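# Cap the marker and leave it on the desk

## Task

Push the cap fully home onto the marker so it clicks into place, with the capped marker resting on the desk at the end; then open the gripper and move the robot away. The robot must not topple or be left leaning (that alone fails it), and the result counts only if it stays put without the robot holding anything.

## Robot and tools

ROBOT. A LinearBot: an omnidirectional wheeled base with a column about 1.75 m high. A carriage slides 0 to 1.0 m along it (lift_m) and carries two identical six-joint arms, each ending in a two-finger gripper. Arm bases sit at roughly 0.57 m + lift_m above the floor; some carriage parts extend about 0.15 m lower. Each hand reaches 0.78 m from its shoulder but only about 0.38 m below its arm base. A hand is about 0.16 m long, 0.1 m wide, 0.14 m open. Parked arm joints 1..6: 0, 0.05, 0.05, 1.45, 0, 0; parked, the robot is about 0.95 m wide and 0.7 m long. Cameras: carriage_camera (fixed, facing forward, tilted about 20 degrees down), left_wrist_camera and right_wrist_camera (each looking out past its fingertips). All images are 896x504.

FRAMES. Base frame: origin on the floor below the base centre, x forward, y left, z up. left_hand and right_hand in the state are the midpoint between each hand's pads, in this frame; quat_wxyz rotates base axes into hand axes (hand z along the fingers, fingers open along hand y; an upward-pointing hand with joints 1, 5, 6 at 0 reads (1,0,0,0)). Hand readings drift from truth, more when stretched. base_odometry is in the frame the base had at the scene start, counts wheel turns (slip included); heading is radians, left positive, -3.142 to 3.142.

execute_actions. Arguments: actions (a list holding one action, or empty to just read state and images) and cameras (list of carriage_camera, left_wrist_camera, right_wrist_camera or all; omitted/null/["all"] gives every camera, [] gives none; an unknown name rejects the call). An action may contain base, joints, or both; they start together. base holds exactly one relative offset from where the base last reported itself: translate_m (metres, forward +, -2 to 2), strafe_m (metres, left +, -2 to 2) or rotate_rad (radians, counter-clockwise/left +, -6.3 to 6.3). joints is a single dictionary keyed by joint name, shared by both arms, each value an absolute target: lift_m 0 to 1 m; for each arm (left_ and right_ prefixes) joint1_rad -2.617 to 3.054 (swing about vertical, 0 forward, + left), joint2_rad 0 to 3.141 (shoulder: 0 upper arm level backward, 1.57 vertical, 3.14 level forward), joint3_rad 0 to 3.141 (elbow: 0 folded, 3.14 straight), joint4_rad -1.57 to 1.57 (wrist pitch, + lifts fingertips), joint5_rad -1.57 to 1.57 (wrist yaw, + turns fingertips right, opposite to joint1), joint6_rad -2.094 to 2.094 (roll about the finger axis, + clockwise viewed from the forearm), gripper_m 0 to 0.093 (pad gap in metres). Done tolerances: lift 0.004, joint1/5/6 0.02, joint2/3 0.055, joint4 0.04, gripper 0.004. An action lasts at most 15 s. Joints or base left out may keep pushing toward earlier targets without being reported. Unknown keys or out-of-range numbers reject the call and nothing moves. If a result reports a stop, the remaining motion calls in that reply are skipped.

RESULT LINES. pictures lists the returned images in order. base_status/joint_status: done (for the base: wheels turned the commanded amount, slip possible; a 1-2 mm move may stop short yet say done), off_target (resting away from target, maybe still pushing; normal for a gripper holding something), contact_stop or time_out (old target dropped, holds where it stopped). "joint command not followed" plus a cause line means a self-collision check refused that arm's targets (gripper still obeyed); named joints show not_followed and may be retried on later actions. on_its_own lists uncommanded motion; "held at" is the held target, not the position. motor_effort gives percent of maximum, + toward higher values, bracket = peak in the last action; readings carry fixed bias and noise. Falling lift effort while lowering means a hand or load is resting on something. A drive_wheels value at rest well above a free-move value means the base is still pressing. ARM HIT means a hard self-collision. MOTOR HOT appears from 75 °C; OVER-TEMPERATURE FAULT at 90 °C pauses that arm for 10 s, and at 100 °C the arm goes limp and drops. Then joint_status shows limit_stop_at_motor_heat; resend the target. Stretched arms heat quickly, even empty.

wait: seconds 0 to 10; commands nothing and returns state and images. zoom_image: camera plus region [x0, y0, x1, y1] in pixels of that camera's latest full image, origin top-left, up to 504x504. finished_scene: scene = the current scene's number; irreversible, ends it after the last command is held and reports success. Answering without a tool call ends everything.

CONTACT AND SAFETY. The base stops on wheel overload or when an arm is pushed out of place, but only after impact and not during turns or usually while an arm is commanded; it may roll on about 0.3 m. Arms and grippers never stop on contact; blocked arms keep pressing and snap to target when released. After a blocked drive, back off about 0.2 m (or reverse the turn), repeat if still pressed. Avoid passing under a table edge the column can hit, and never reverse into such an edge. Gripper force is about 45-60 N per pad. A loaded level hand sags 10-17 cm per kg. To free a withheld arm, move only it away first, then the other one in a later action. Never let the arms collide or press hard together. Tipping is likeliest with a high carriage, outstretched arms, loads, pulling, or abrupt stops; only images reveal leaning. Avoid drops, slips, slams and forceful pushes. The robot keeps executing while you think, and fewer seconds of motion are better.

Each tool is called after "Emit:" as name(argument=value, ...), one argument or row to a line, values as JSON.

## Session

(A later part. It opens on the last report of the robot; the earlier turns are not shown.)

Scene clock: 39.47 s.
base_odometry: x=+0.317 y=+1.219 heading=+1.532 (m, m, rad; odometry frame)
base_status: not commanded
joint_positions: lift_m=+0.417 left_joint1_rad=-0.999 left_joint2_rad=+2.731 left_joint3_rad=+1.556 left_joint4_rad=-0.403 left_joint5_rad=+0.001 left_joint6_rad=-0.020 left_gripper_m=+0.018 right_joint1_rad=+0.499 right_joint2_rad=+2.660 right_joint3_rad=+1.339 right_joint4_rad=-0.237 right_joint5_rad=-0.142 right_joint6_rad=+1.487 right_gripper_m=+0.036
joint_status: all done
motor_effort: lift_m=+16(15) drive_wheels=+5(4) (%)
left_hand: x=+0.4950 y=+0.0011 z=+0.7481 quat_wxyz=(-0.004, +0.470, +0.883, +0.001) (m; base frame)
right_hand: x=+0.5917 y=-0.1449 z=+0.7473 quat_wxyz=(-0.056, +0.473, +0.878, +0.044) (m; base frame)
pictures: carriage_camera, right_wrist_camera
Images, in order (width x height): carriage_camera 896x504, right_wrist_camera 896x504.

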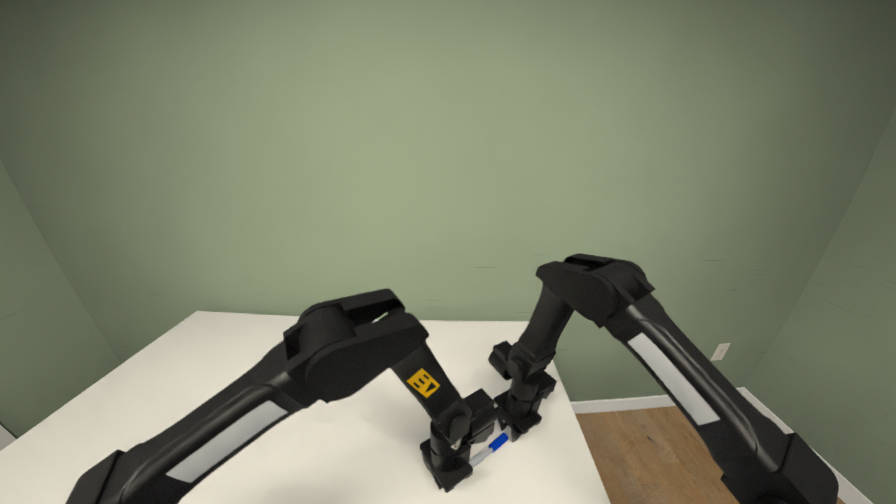

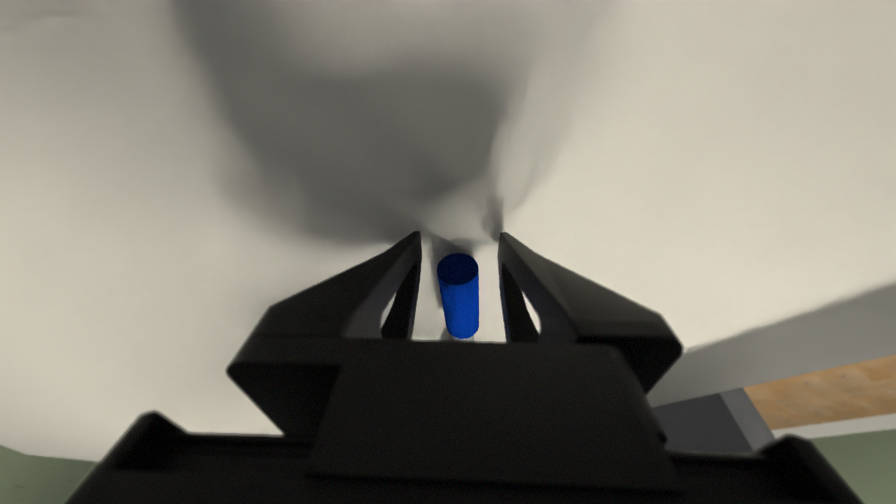

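Emit:
execute_actions(
  actions=[
    {"joints": {"right_gripper_m": 0.0}},
  ],
  cameras=[],
)

Emit:
execute_actions(
  actions=[
    {"joints": {"right_joint1_rad": 0.57, "right_joint6_rad": 1.545}},
  ],
  cameras=["carriage_camera", "right_wrist_camera"],
)

Emit:
zoom_image(
  camera="carriage_camera",
  region=[440, 380, 550, 480],
)

Scene clock: 40.20 s.
base_odometry: x=+0.317 y=+1.219 heading=+1.532 (m, m, rad; odometry frame)
base_status: not commanded
joint_positions: lift_m=+0.417 left_joint1_rad=-0.999 left_joint2_rad=+2.731 left_joint3_rad=+1.556 left_joint4_rad=-0.403 left_joint5_rad=+0.001 left_joint6_rad=-0.020 left_gripper_m=+0.018 right_joint1_rad=+0.499 right_joint2_rad=+2.660 right_joint3_rad=+1.339 right_joint4_rad=-0.237 right_joint5_rad=-0.143 right_joint6_rad=+1.487 right_gripper_m=+0.001
joint_status: all done
motor_effort: lift_m=+15(15) drive_wheels=+4(4) (%)
left_hand: x=+0.4950 y=+0.0011 z=+0.7481 quat_wxyz=(-0.004, +0.470, +0.883, +0.001) (m; base frame)
right_hand: x=+0.5917 y=-0.1448 z=+0.7473 quat_wxyz=(-0.056, +0.473, +0.878, +0.044) (m; base frame)
pictures: none
No camera images: the call's "cameras" was empty. Leave "cameras" out to get every camera's image.

Scene clock: 40.80 s.
base_odometry: x=+0.317 y=+1.219 heading=+1.532 (m, m, rad; odometry frame)
base_status: not commanded
joint_positions: lift_m=+0.417 left_joint1_rad=-0.999 left_joint2_rad=+2.731 left_joint3_rad=+1.556 left_joint4_rad=-0.405 left_joint5_rad=+0.001 left_joint6_rad=-0.020 left_gripper_m=+0.018 right_joint1_rad=+0.575 right_joint2_rad=+2.660 right_joint3_rad=+1.339 right_joint4_rad=-0.237 right_joint5_rad=-0.144 right_joint6_rad=+1.540 right_gripper_m=+0.001
joint_status: all done
motor_effort: lift_m=+15(15) drive_wheels=+4(4) (%)
left_hand: x=+0.4948 y=+0.0014 z=+0.7481 quat_wxyz=(-0.004, +0.470, +0.883, +0.002) (m; base frame)
right_hand: x=+0.5752 y=-0.1208 z=+0.7473 quat_wxyz=(-0.060, +0.462, +0.884, +0.041) (m; base frame)
pictures: carriage_camera, right_wrist_camera
Images, in order (width x height): carriage_camera 896x504, right_wrist_camera 896x504.

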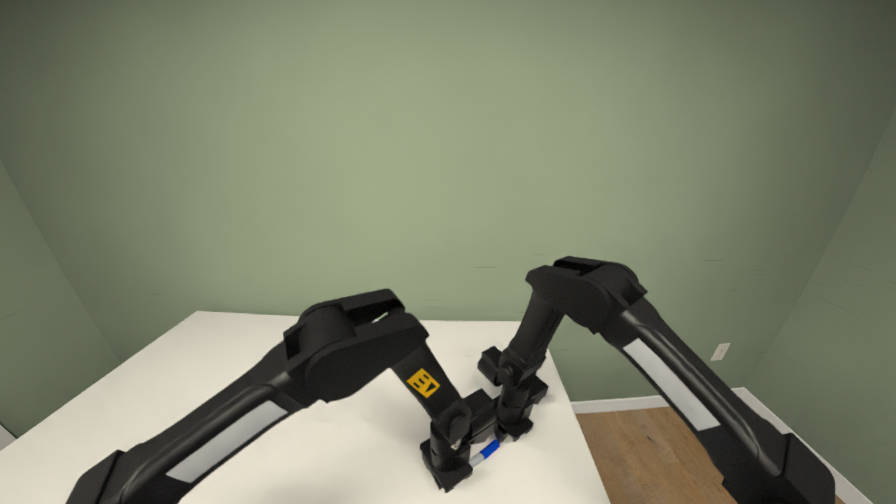

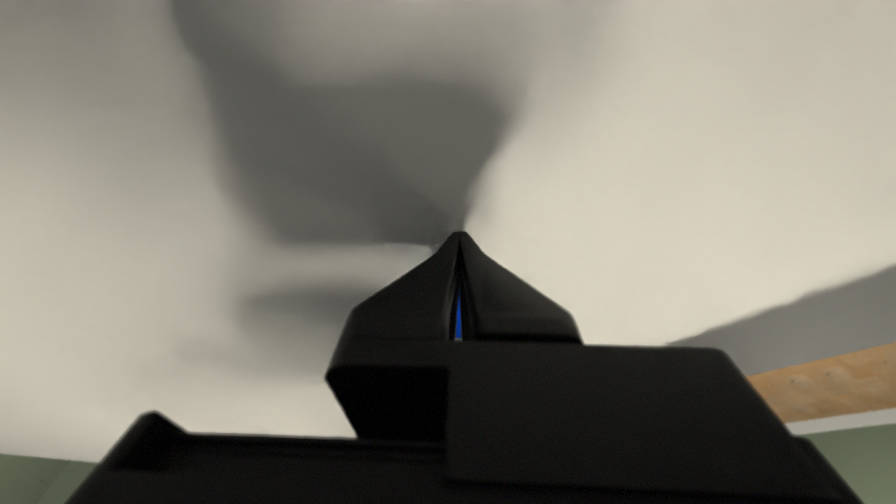

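Region (440, 380, 550, 480) of carriage_camera's 896x504 image, scaled by 4.582, with more detail than that image has; it fills the top 458 rows of this view, and the rest is white.

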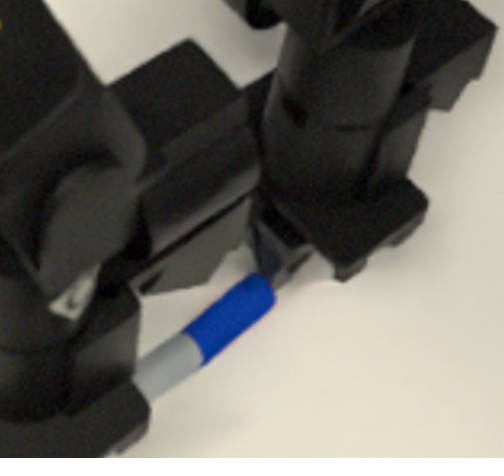

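Emit:
execute_actions(
  actions=[
    {"joints": {"right_joint1_rad": 0.62, "right_joint6_rad": 1.56}},
  ],
  cameras=["carriage_camera", "left_wrist_camera"],
)

Emit:
zoom_image(
  camera="carriage_camera",
  region=[440, 380, 550, 480],
)

Scene clock: 41.50 s.
base_odometry: x=+0.317 y=+1.219 heading=+1.532 (m, m, rad; odometry frame)
base_status: not commanded
joint_positions: lift_m=+0.417 left_joint1_rad=-0.999 left_joint2_rad=+2.731 left_joint3_rad=+1.556 left_joint4_rad=-0.433 left_joint5_rad=+0.001 left_joint6_rad=-0.020 left_gripper_m=+0.018 right_joint1_rad=+0.606 right_joint2_rad=+2.660 right_joint3_rad=+1.339 right_joint4_rad=-0.237 right_joint5_rad=-0.126 right_joint6_rad=+1.553 right_gripper_m=+0.001
joint_status: all done
motor_effort: lift_m=+15(15) drive_wheels=+4(5) (%)
left_hand: x=+0.4911 y=+0.0072 z=+0.7482 quat_wxyz=(-0.016, +0.470, +0.882, +0.008) (m; base frame)
right_hand: x=+0.5699 y=-0.1142 z=+0.7469 quat_wxyz=(-0.052, +0.455, +0.888, +0.035) (m; base frame)
pictures: carriage_camera, left_wrist_camera
Images, in order (width x height): carriage_camera 896x504, left_wrist_camera 896x504.

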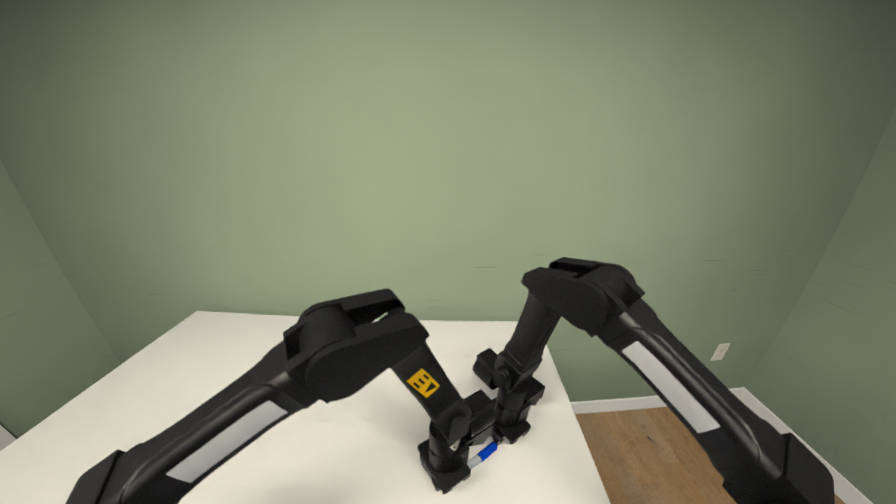

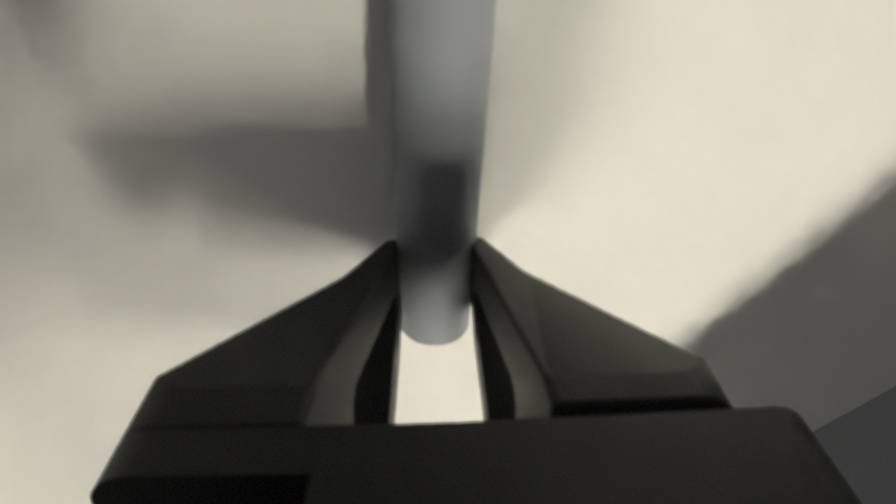

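Region (440, 380, 550, 480) of carriage_camera's 896x504 image, scaled by 4.582, with more detail than that image has; it fills the top 458 rows of this view, and the rest is white.

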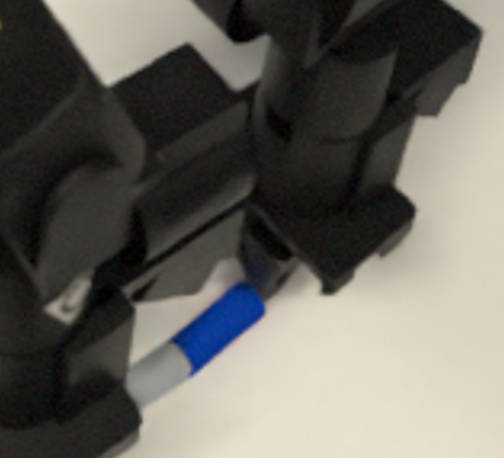

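Emit:
execute_actions(
  actions=[
    {"joints": {"right_joint1_rad": 0.65, "right_joint5_rad": -0.22, "left_joint4_rad": -0.32}},
  ],
  cameras=["carriage_camera", "left_wrist_camera"],
)

Emit:
zoom_image(
  camera="carriage_camera",
  region=[455, 420, 515, 475],
)

Scene clock: 42.30 s.
base_odometry: x=+0.317 y=+1.219 heading=+1.532 (m, m, rad; odometry frame)
base_status: not commanded
joint_positions: lift_m=+0.417 left_joint1_rad=-0.999 left_joint2_rad=+2.731 left_joint3_rad=+1.556 left_joint4_rad=-0.398 left_joint5_rad=+0.001 left_joint6_rad=-0.021 left_gripper_m=+0.018 right_joint1_rad=+0.600 right_joint2_rad=+2.660 right_joint3_rad=+1.340 right_joint4_rad=-0.240 right_joint5_rad=-0.093 right_joint6_rad=+1.550 right_gripper_m=+0.001
joint_status: left_joint4_rad off_target (ended at -0.397, target -0.320); right_joint1_rad not_followed (moved -0.006 of +0.044); right_joint5_rad not_followed (moved +0.033 of -0.094)
motor_effort: lift_m=+15(16) drive_wheels=+4(5) (%)
left_hand: x=+0.4958 y=-0.0001 z=+0.7481 quat_wxyz=(-0.001, +0.470, +0.883, +0.000) (m; base frame)
right_hand: x=+0.5741 y=-0.1207 z=+0.7464 quat_wxyz=(-0.038, +0.456, +0.889, +0.027) (m; base frame)
pictures: carriage_camera, left_wrist_camera
joint command not followed: on one or more control steps a check withheld the commanded joint targets of the right arm, and it was not sent them on those steps. On the call's last step the targets were still withheld.
cause: the commanded joint targets would bring a part of the robot too close to another arm (this arm's wrist (the part past joint 4) and the other arm's wrist (the part past joint 4)); next, command targets that bring no part of the robot closer to that arm.
Images, in order (width x height): carriage_camera 896x504, left_wrist_camera 896x504.

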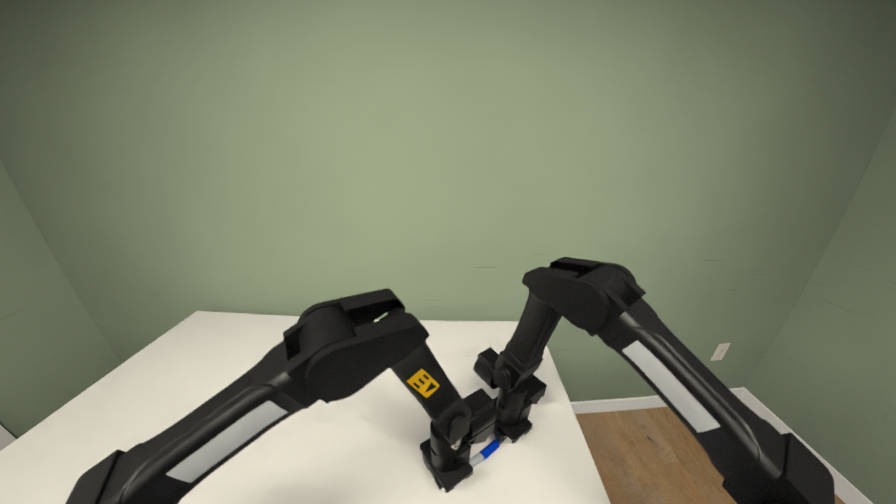

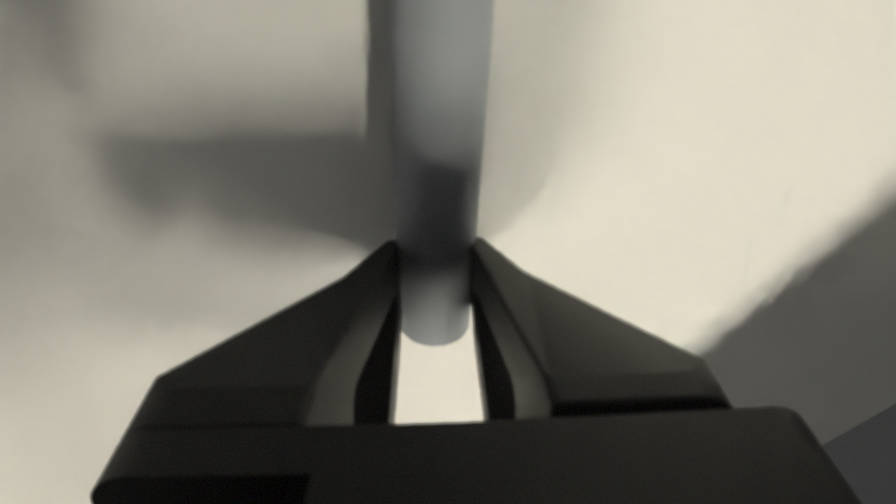

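Region (455, 420, 515, 475) of carriage_camera's 896x504 image, scaled by 8.400, with more detail than that image has; it fills the top 462 rows of this view, and the rest is white.

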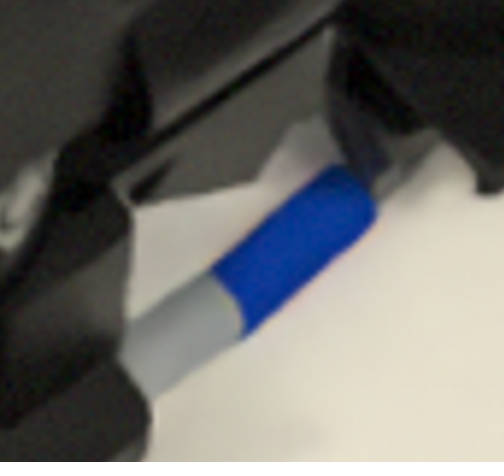

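Emit:
execute_actions(
  actions=[
    {"joints": {"right_joint1_rad": 0.56, "right_joint5_rad": -0.42, "right_joint6_rad": 1.53}},
  ],
  cameras=["carriage_camera"],
)

Emit:
zoom_image(
  camera="carriage_camera",
  region=[440, 380, 550, 480],
)

Scene clock: 43.33 s.
base_odometry: x=+0.317 y=+1.219 heading=+1.532 (m, m, rad; odometry frame)
base_status: not commanded
joint_positions: lift_m=+0.417 left_joint1_rad=-0.999 left_joint2_rad=+2.731 left_joint3_rad=+1.549 left_joint4_rad=-0.428 left_joint5_rad=+0.000 left_joint6_rad=-0.024 left_gripper_m=+0.018 right_joint1_rad=+0.535 right_joint2_rad=+2.660 right_joint3_rad=+1.340 right_joint4_rad=-0.240 right_joint5_rad=-0.327 right_joint6_rad=+1.536 right_gripper_m=+0.001
joint_status: right_joint1_rad off_target (ended at +0.535, target +0.560); right_joint5_rad off_target (ended at -0.327, target -0.420); the others done
motor_effort: lift_m=+15(15) drive_wheels=+4(5) (%)
left_hand: x=+0.4902 y=+0.0091 z=+0.7472 quat_wxyz=(-0.017, +0.468, +0.883, +0.010) (m; base frame)
right_hand: x=+0.5682 y=-0.1072 z=+0.7547 quat_wxyz=(-0.137, +0.473, +0.866, +0.088) (m; base frame)
pictures: carriage_camera
joint command not followed: on one or more control steps a check withheld the commanded joint targets of the right arm, and it was not sent them on those steps.
cause: the commanded joint targets would bring a part of the robot too close to another arm (this arm's wrist (the part past joint 4) and the other arm's wrist (the part past joint 4)); next, command targets that bring no part of the robot closer to that arm.
Images, in order (width x height): carriage_camera 896x504.

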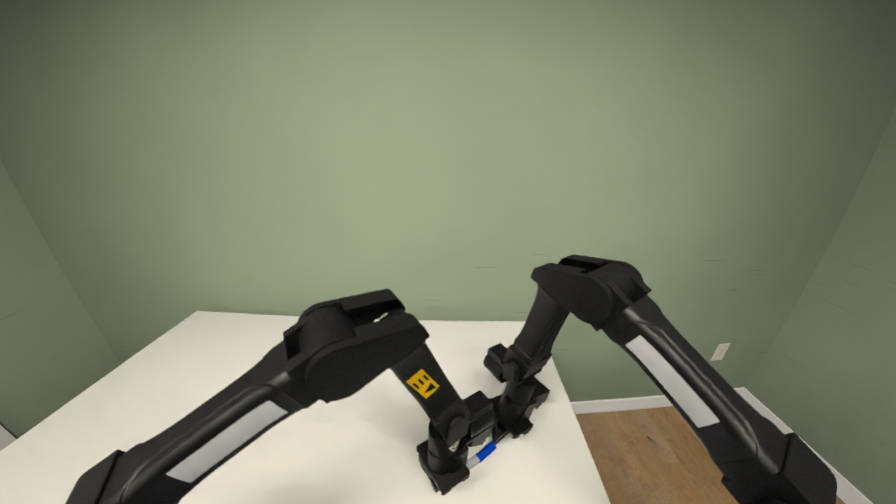

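Region (440, 380, 550, 480) of carriage_camera's 896x504 image, scaled by 4.582, with more detail than that image has; it fills the top 458 rows of this view, and the rest is white.

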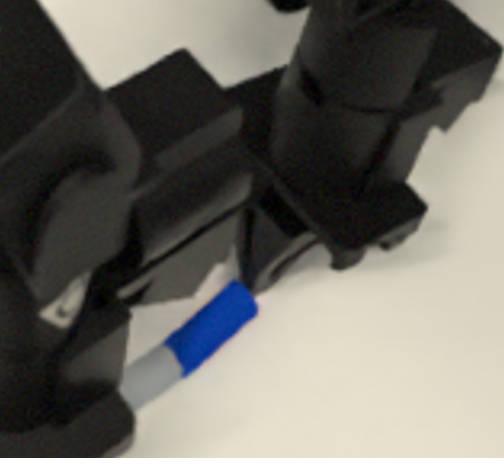

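Emit:
execute_actions(
  actions=[
    {"joints": {"lift_m": 0.412, "right_joint1_rad": 0.575, "right_joint5_rad": -0.5, "left_joint4_rad": -0.25, "left_joint3_rad": 1.58}},
  ],
  cameras=["carriage_camera", "left_wrist_camera"],
)

Emit:
zoom_image(
  camera="carriage_camera",
  region=[440, 380, 550, 480],
)

Scene clock: 44.23 s.
base_odometry: x=+0.317 y=+1.219 heading=+1.532 (m, m, rad; odometry frame)
base_status: not commanded
joint_positions: lift_m=+0.412 left_joint1_rad=-0.999 left_joint2_rad=+2.721 left_joint3_rad=+1.549 left_joint4_rad=-0.446 left_joint5_rad=-0.002 left_joint6_rad=-0.027 left_gripper_m=+0.018 right_joint1_rad=+0.532 right_joint2_rad=+2.662 right_joint3_rad=+1.340 right_joint4_rad=-0.242 right_joint5_rad=-0.346 right_joint6_rad=+1.535 right_gripper_m=+0.001
joint_status: left_joint4_rad off_target (ended at -0.446, target -0.250); right_joint1_rad off_target (ended at +0.532, target +0.575); right_joint5_rad off_target (ended at -0.346, target -0.500); the others done
motor_effort: lift_m=+14(15) drive_wheels=-8(9) (%)
left_hand: x=+0.4899 y=+0.0102 z=+0.7463 quat_wxyz=(-0.020, +0.467, +0.884, +0.013) (m; base frame)
right_hand: x=+0.5663 y=-0.1061 z=+0.7501 quat_wxyz=(-0.146, +0.473, +0.864, +0.091) (m; base frame)
pictures: carriage_camera, left_wrist_camera
Images, in order (width x height): carriage_camera 896x504, left_wrist_camera 896x504.

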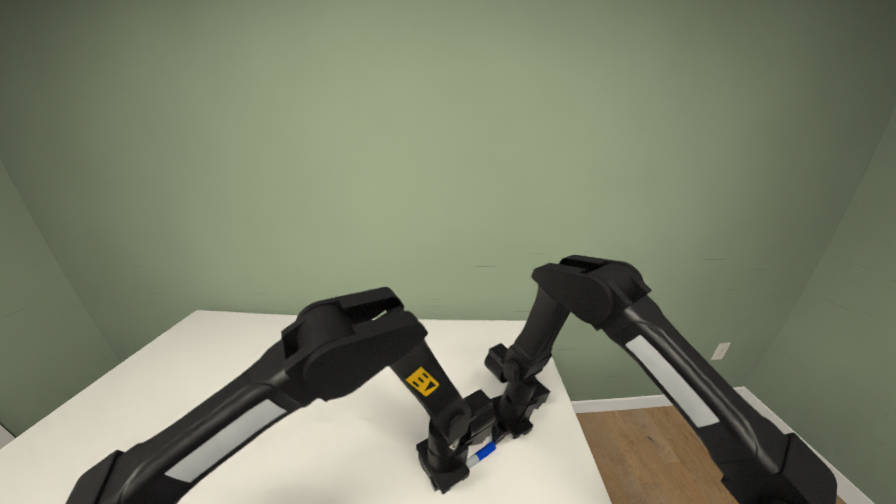

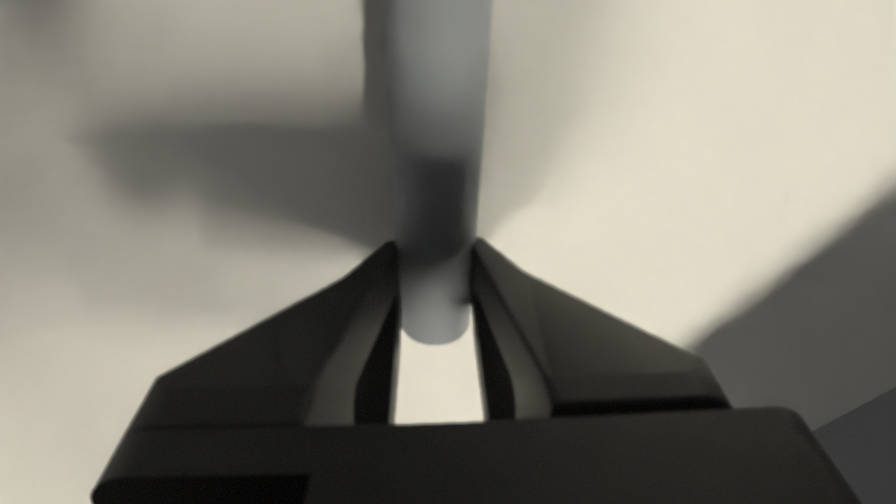

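Region (440, 380, 550, 480) of carriage_camera's 896x504 image, scaled by 4.582, with more detail than that image has; it fills the top 458 rows of this view, and the rest is white.

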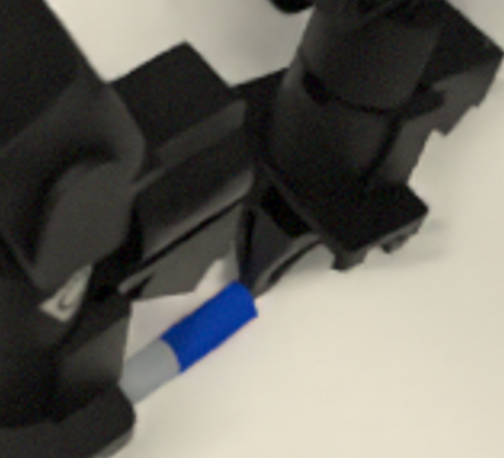

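Emit:
execute_actions(
  actions=[
    {"joints": {"lift_m": 0.416, "right_joint1_rad": 0.5, "right_joint5_rad": -0.33, "left_joint4_rad": -0.43, "left_joint3_rad": 1.555}},
  ],
  cameras=["carriage_camera", "right_wrist_camera"],
)

Emit:
zoom_image(
  camera="carriage_camera",
  region=[455, 420, 515, 475],
)

Scene clock: 45.17 s.
base_odometry: x=+0.317 y=+1.219 heading=+1.532 (m, m, rad; odometry frame)
base_status: not commanded
joint_positions: lift_m=+0.416 left_joint1_rad=-0.998 left_joint2_rad=+2.725 left_joint3_rad=+1.546 left_joint4_rad=-0.435 left_joint5_rad=-0.003 left_joint6_rad=-0.027 left_gripper_m=+0.018 right_joint1_rad=+0.500 right_joint2_rad=+2.664 right_joint3_rad=+1.340 right_joint4_rad=-0.238 right_joint5_rad=-0.321 right_joint6_rad=+1.535 right_gripper_m=+0.001
joint_status: all done
motor_effort: lift_m=+19(21) drive_wheels=-8(5) (%)
left_hand: x=+0.4901 y=+0.0102 z=+0.7476 quat_wxyz=(-0.018, +0.467, +0.884, +0.012) (m; base frame)
right_hand: x=+0.5759 y=-0.1188 z=+0.7514 quat_wxyz=(-0.134, +0.488, +0.858, +0.088) (m; base frame)
pictures: carriage_camera, right_wrist_camera
Images, in order (width x height): carriage_camera 896x504, right_wrist_camera 896x504.

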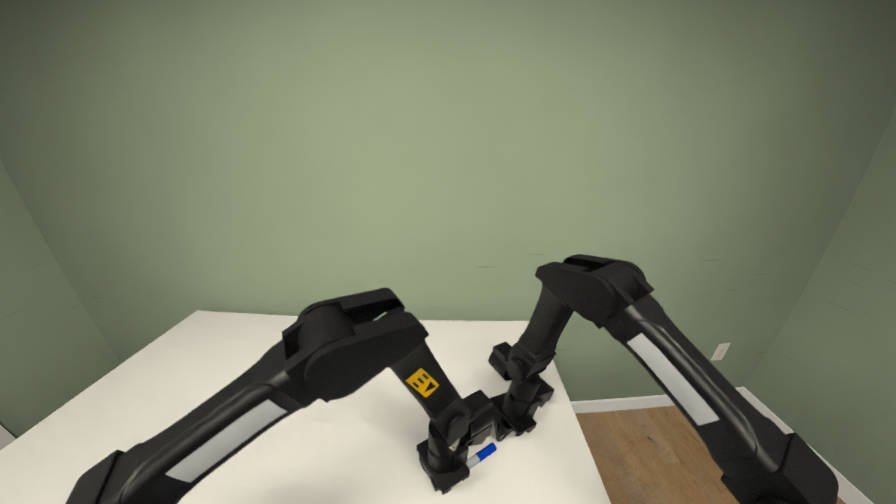

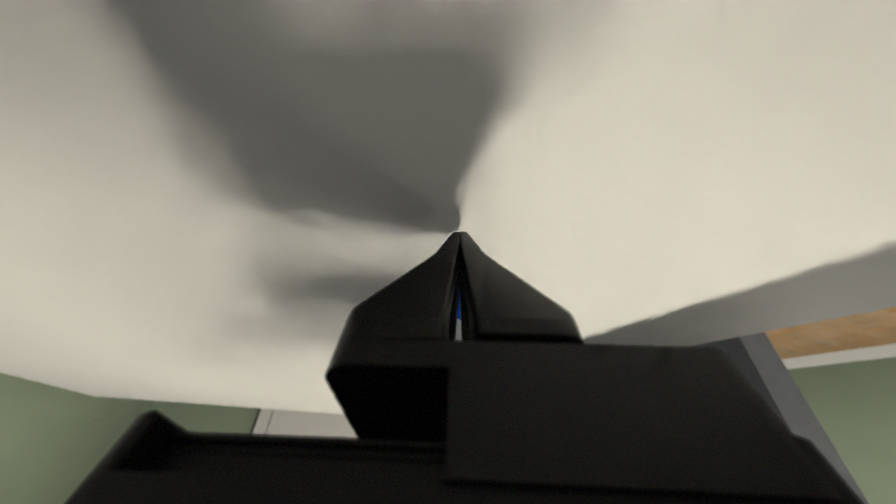

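Region (455, 420, 515, 475) of carriage_camera's 896x504 image, scaled by 8.400, with more detail than that image has; it fills the top 462 rows of this view, and the rest is white.

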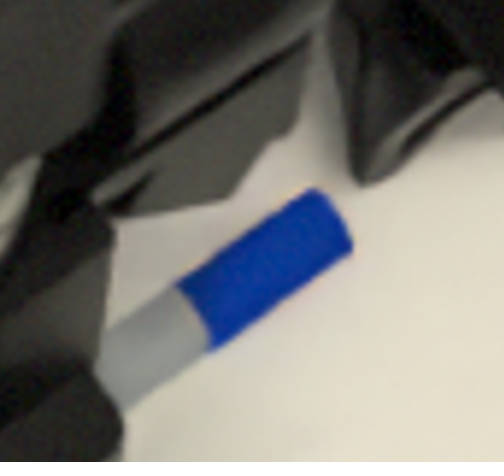

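Emit:
execute_actions(
  actions=[
    {"joints": {"right_gripper_m": 0.09}},
  ],
  cameras=["right_wrist_camera"],
)

Emit:
zoom_image(
  camera="right_wrist_camera",
  region=[380, 230, 560, 400],
)

Scene clock: 45.97 s.
base_odometry: x=+0.317 y=+1.219 heading=+1.532 (m, m, rad; odometry frame)
base_status: not commanded
joint_positions: lift_m=+0.416 left_joint1_rad=-0.998 left_joint2_rad=+2.725 left_joint3_rad=+1.546 left_joint4_rad=-0.435 left_joint5_rad=-0.003 left_joint6_rad=-0.027 left_gripper_m=+0.018 right_joint1_rad=+0.500 right_joint2_rad=+2.664 right_joint3_rad=+1.340 right_joint4_rad=-0.238 right_joint5_rad=-0.322 right_joint6_rad=+1.535 right_gripper_m=+0.090
joint_status: all done
motor_effort: lift_m=+19(19) drive_wheels=-8(8) (%)
left_hand: x=+0.4901 y=+0.0102 z=+0.7476 quat_wxyz=(-0.018, +0.467, +0.884, +0.012) (m; base frame)
right_hand: x=+0.5758 y=-0.1187 z=+0.7515 quat_wxyz=(-0.134, +0.488, +0.858, +0.088) (m; base frame)
pictures: right_wrist_camera
Images, in order (width x height): right_wrist_camera 896x504.

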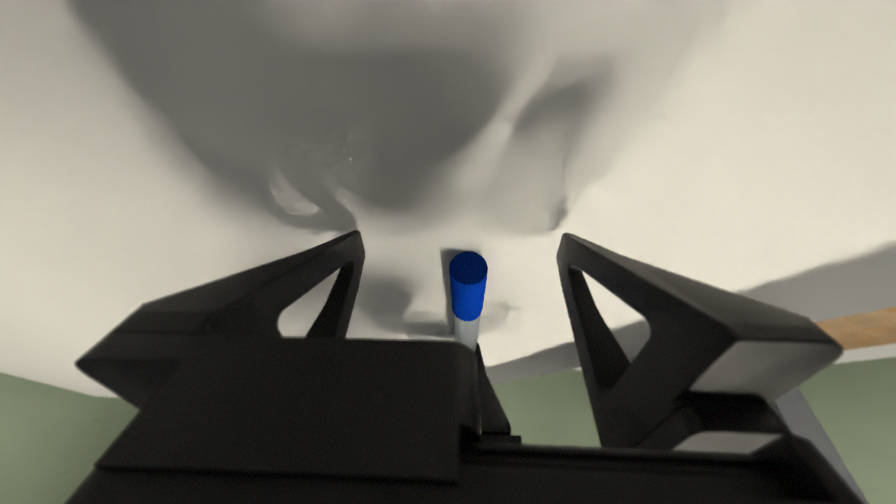

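Region (380, 230, 560, 400) of right_wrist_camera's 896x504 image, scaled by 2.800, with more detail than that image has.

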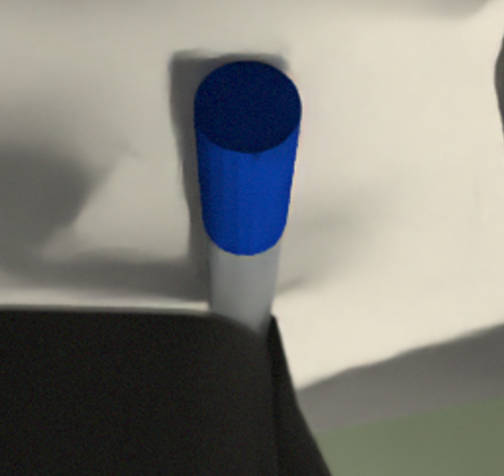

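Emit:
execute_actions(
  actions=[
    {"joints": {"left_gripper_m": 0.06, "right_joint1_rad": 0.3, "right_joint5_rad": 0.0}},
  ],
  cameras=[],
)

Emit:
execute_actions(
  actions=[
    {"joints": {"lift_m": 0.46}},
  ],
  cameras=[],
)

Emit:
execute_actions(
  actions=[
    {"joints": {"left_joint4_rad": -0.15}},
  ],
  cameras=["left_wrist_camera", "carriage_camera"],
)

Scene clock: 47.17 s.
base_odometry: x=+0.317 y=+1.219 heading=+1.532 (m, m, rad; odometry frame)
base_status: not commanded
joint_positions: lift_m=+0.416 left_joint1_rad=-0.998 left_joint2_rad=+2.725 left_joint3_rad=+1.546 left_joint4_rad=-0.435 left_joint5_rad=-0.003 left_joint6_rad=-0.027 left_gripper_m=+0.060 right_joint1_rad=+0.296 right_joint2_rad=+2.664 right_joint3_rad=+1.340 right_joint4_rad=-0.235 right_joint5_rad=-0.016 right_joint6_rad=+1.534 right_gripper_m=+0.090
joint_status: all done
motor_effort: lift_m=+19(18) drive_wheels=-8(9) (%)
left_hand: x=+0.4901 y=+0.0102 z=+0.7476 quat_wxyz=(-0.018, +0.467, +0.884, +0.012) (m; base frame)
right_hand: x=+0.6314 y=-0.2338 z=+0.7427 quat_wxyz=(-0.003, +0.580, +0.815, +0.010) (m; base frame)
pictures: none
No camera images: the call's "cameras" was empty. Leave "cameras" out to get every camera's image.

Scene clock: 47.87 s.
base_odometry: x=+0.317 y=+1.219 heading=+1.532 (m, m, rad; odometry frame)
base_status: not commanded
joint_positions: lift_m=+0.460 left_joint1_rad=-0.998 left_joint2_rad=+2.726 left_joint3_rad=+1.546 left_joint4_rad=-0.433 left_joint5_rad=-0.002 left_joint6_rad=-0.027 left_gripper_m=+0.060 right_joint1_rad=+0.296 right_joint2_rad=+2.670 right_joint3_rad=+1.340 right_joint4_rad=-0.233 right_joint5_rad=-0.007 right_joint6_rad=+1.534 right_gripper_m=+0.090
joint_status: all done
motor_effort: lift_m=+19(22) drive_wheels=-8(8) (%)
left_hand: x=+0.4901 y=+0.0098 z=+0.7915 quat_wxyz=(-0.018, +0.467, +0.884, +0.011) (m; base frame)
right_hand: x=+0.6302 y=-0.2357 z=+0.7844 quat_wxyz=(+0.000, +0.580, +0.815, +0.005) (m; base frame)
pictures: none
No camera images: the call's "cameras" was empty. Leave "cameras" out to get every camera's image.

Scene clock: 48.77 s.
base_odometry: x=+0.317 y=+1.219 heading=+1.532 (m, m, rad; odometry frame)
base_status: not commanded
joint_positions: lift_m=+0.460 left_joint1_rad=-0.998 left_joint2_rad=+2.726 left_joint3_rad=+1.546 left_joint4_rad=-0.161 left_joint5_rad=-0.002 left_joint6_rad=-0.027 left_gripper_m=+0.060 right_joint1_rad=+0.296 right_joint2_rad=+2.670 right_joint3_rad=+1.340 right_joint4_rad=-0.233 right_joint5_rad=-0.007 right_joint6_rad=+1.534 right_gripper_m=+0.090
joint_status: all done
motor_effort: lift_m=+19(19) drive_wheels=-8(8) (%)
left_hand: x=+0.5261 y=-0.0460 z=+0.7978 quat_wxyz=(+0.100, +0.464, +0.878, -0.056) (m; base frame)
right_hand: x=+0.6302 y=-0.2357 z=+0.7844 quat_wxyz=(+0.000, +0.580, +0.815, +0.005) (m; base frame)
pictures: carriage_camera, left_wrist_camera
Images, in order (width x height): carriage_camera 896x504, left_wrist_camera 896x504.

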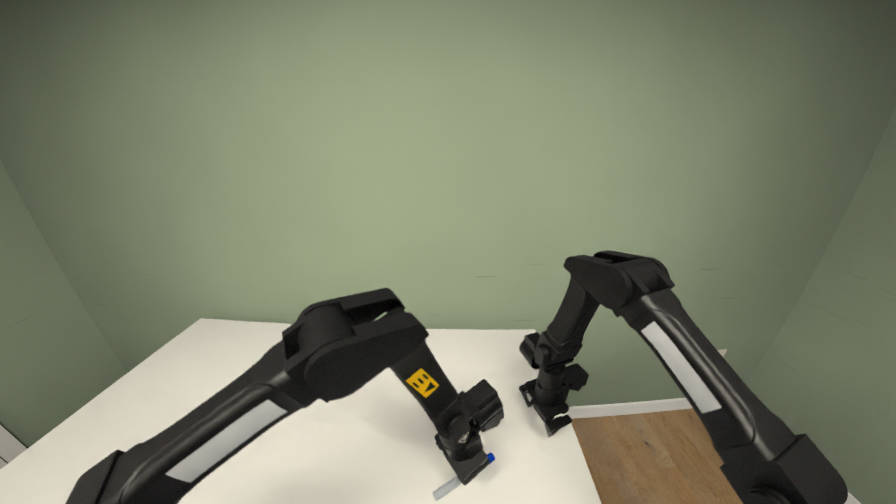

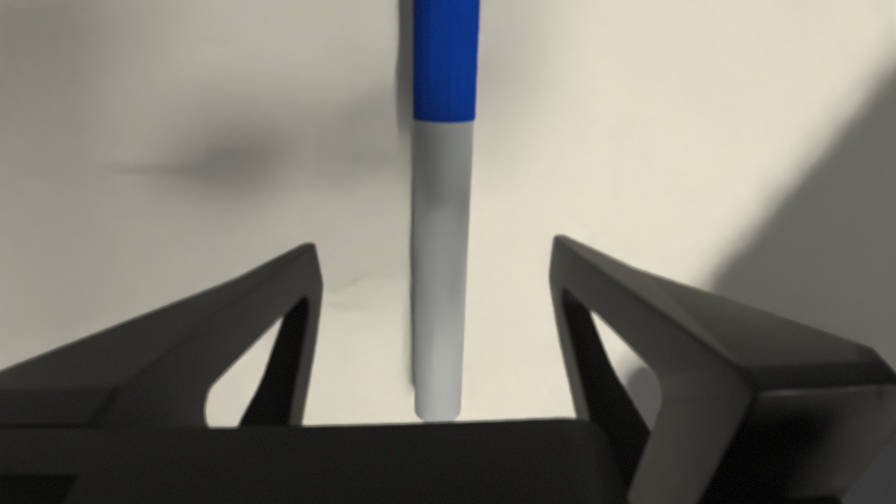

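Emit:
zoom_image(
  camera="left_wrist_camera",
  region=[390, 80, 500, 170],
)

Region (390, 80, 500, 170) of left_wrist_camera's 896x504 image, scaled by 4.582, with more detail than that image has; it fills the top 412 rows of this view, and the rest is white.

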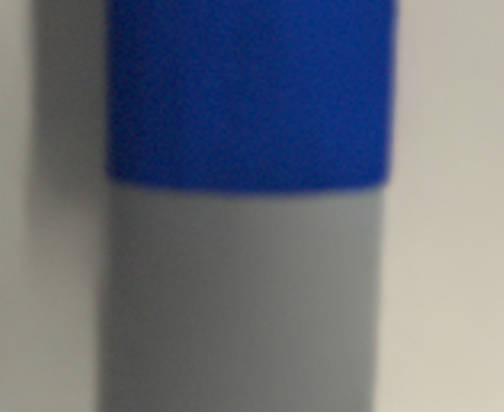

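Emit:
execute_actions(
  actions=[
    {"joints": {"left_joint1_rad": 0, "left_joint2_rad": 1.5, "left_joint3_rad": 1.2, "left_joint4_rad": -1.27, "left_joint6_rad": 0, "right_joint1_rad": 0, "right_joint2_rad": 1.5, "right_joint3_rad": 1.2, "right_joint4_rad": -1.27, "right_joint6_rad": 0}},
  ],
  cameras=["carriage_camera"],
)

Scene clock: 50.60 s.
base_odometry: x=+0.317 y=+1.219 heading=+1.532 (m, m, rad; odometry frame)
base_status: not commanded
joint_positions: lift_m=+0.460 left_joint1_rad=-0.003 left_joint2_rad=+1.507 left_joint3_rad=+1.214 left_joint4_rad=-1.264 left_joint5_rad=-0.003 left_joint6_rad=-0.004 left_gripper_m=+0.060 right_joint1_rad=-0.007 right_joint2_rad=+1.512 right_joint3_rad=+1.210 right_joint4_rad=-1.264 right_joint5_rad=-0.002 right_joint6_rad=+0.007 right_gripper_m=+0.090
joint_status: all done
motor_effort: lift_m=+19(18) drive_wheels=-9(9) (%)
left_hand: x=+0.5315 y=+0.3458 z=+1.1382 quat_wxyz=(+0.006, +0.000, +1.000, +0.002) (m; base frame)
right_hand: x=+0.5306 y=-0.3475 z=+1.1363 quat_wxyz=(+0.003, +0.007, +1.000, +0.001) (m; base frame)
pictures: carriage_camera
Images, in order (width x height): carriage_camera 896x504.

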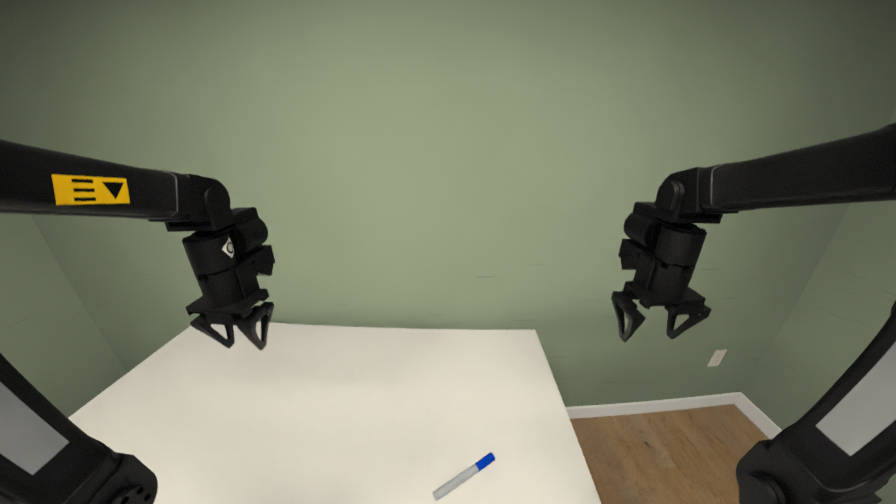

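Emit:
finished_scene(
  scene=1,
)

The scene is finished: the task was done.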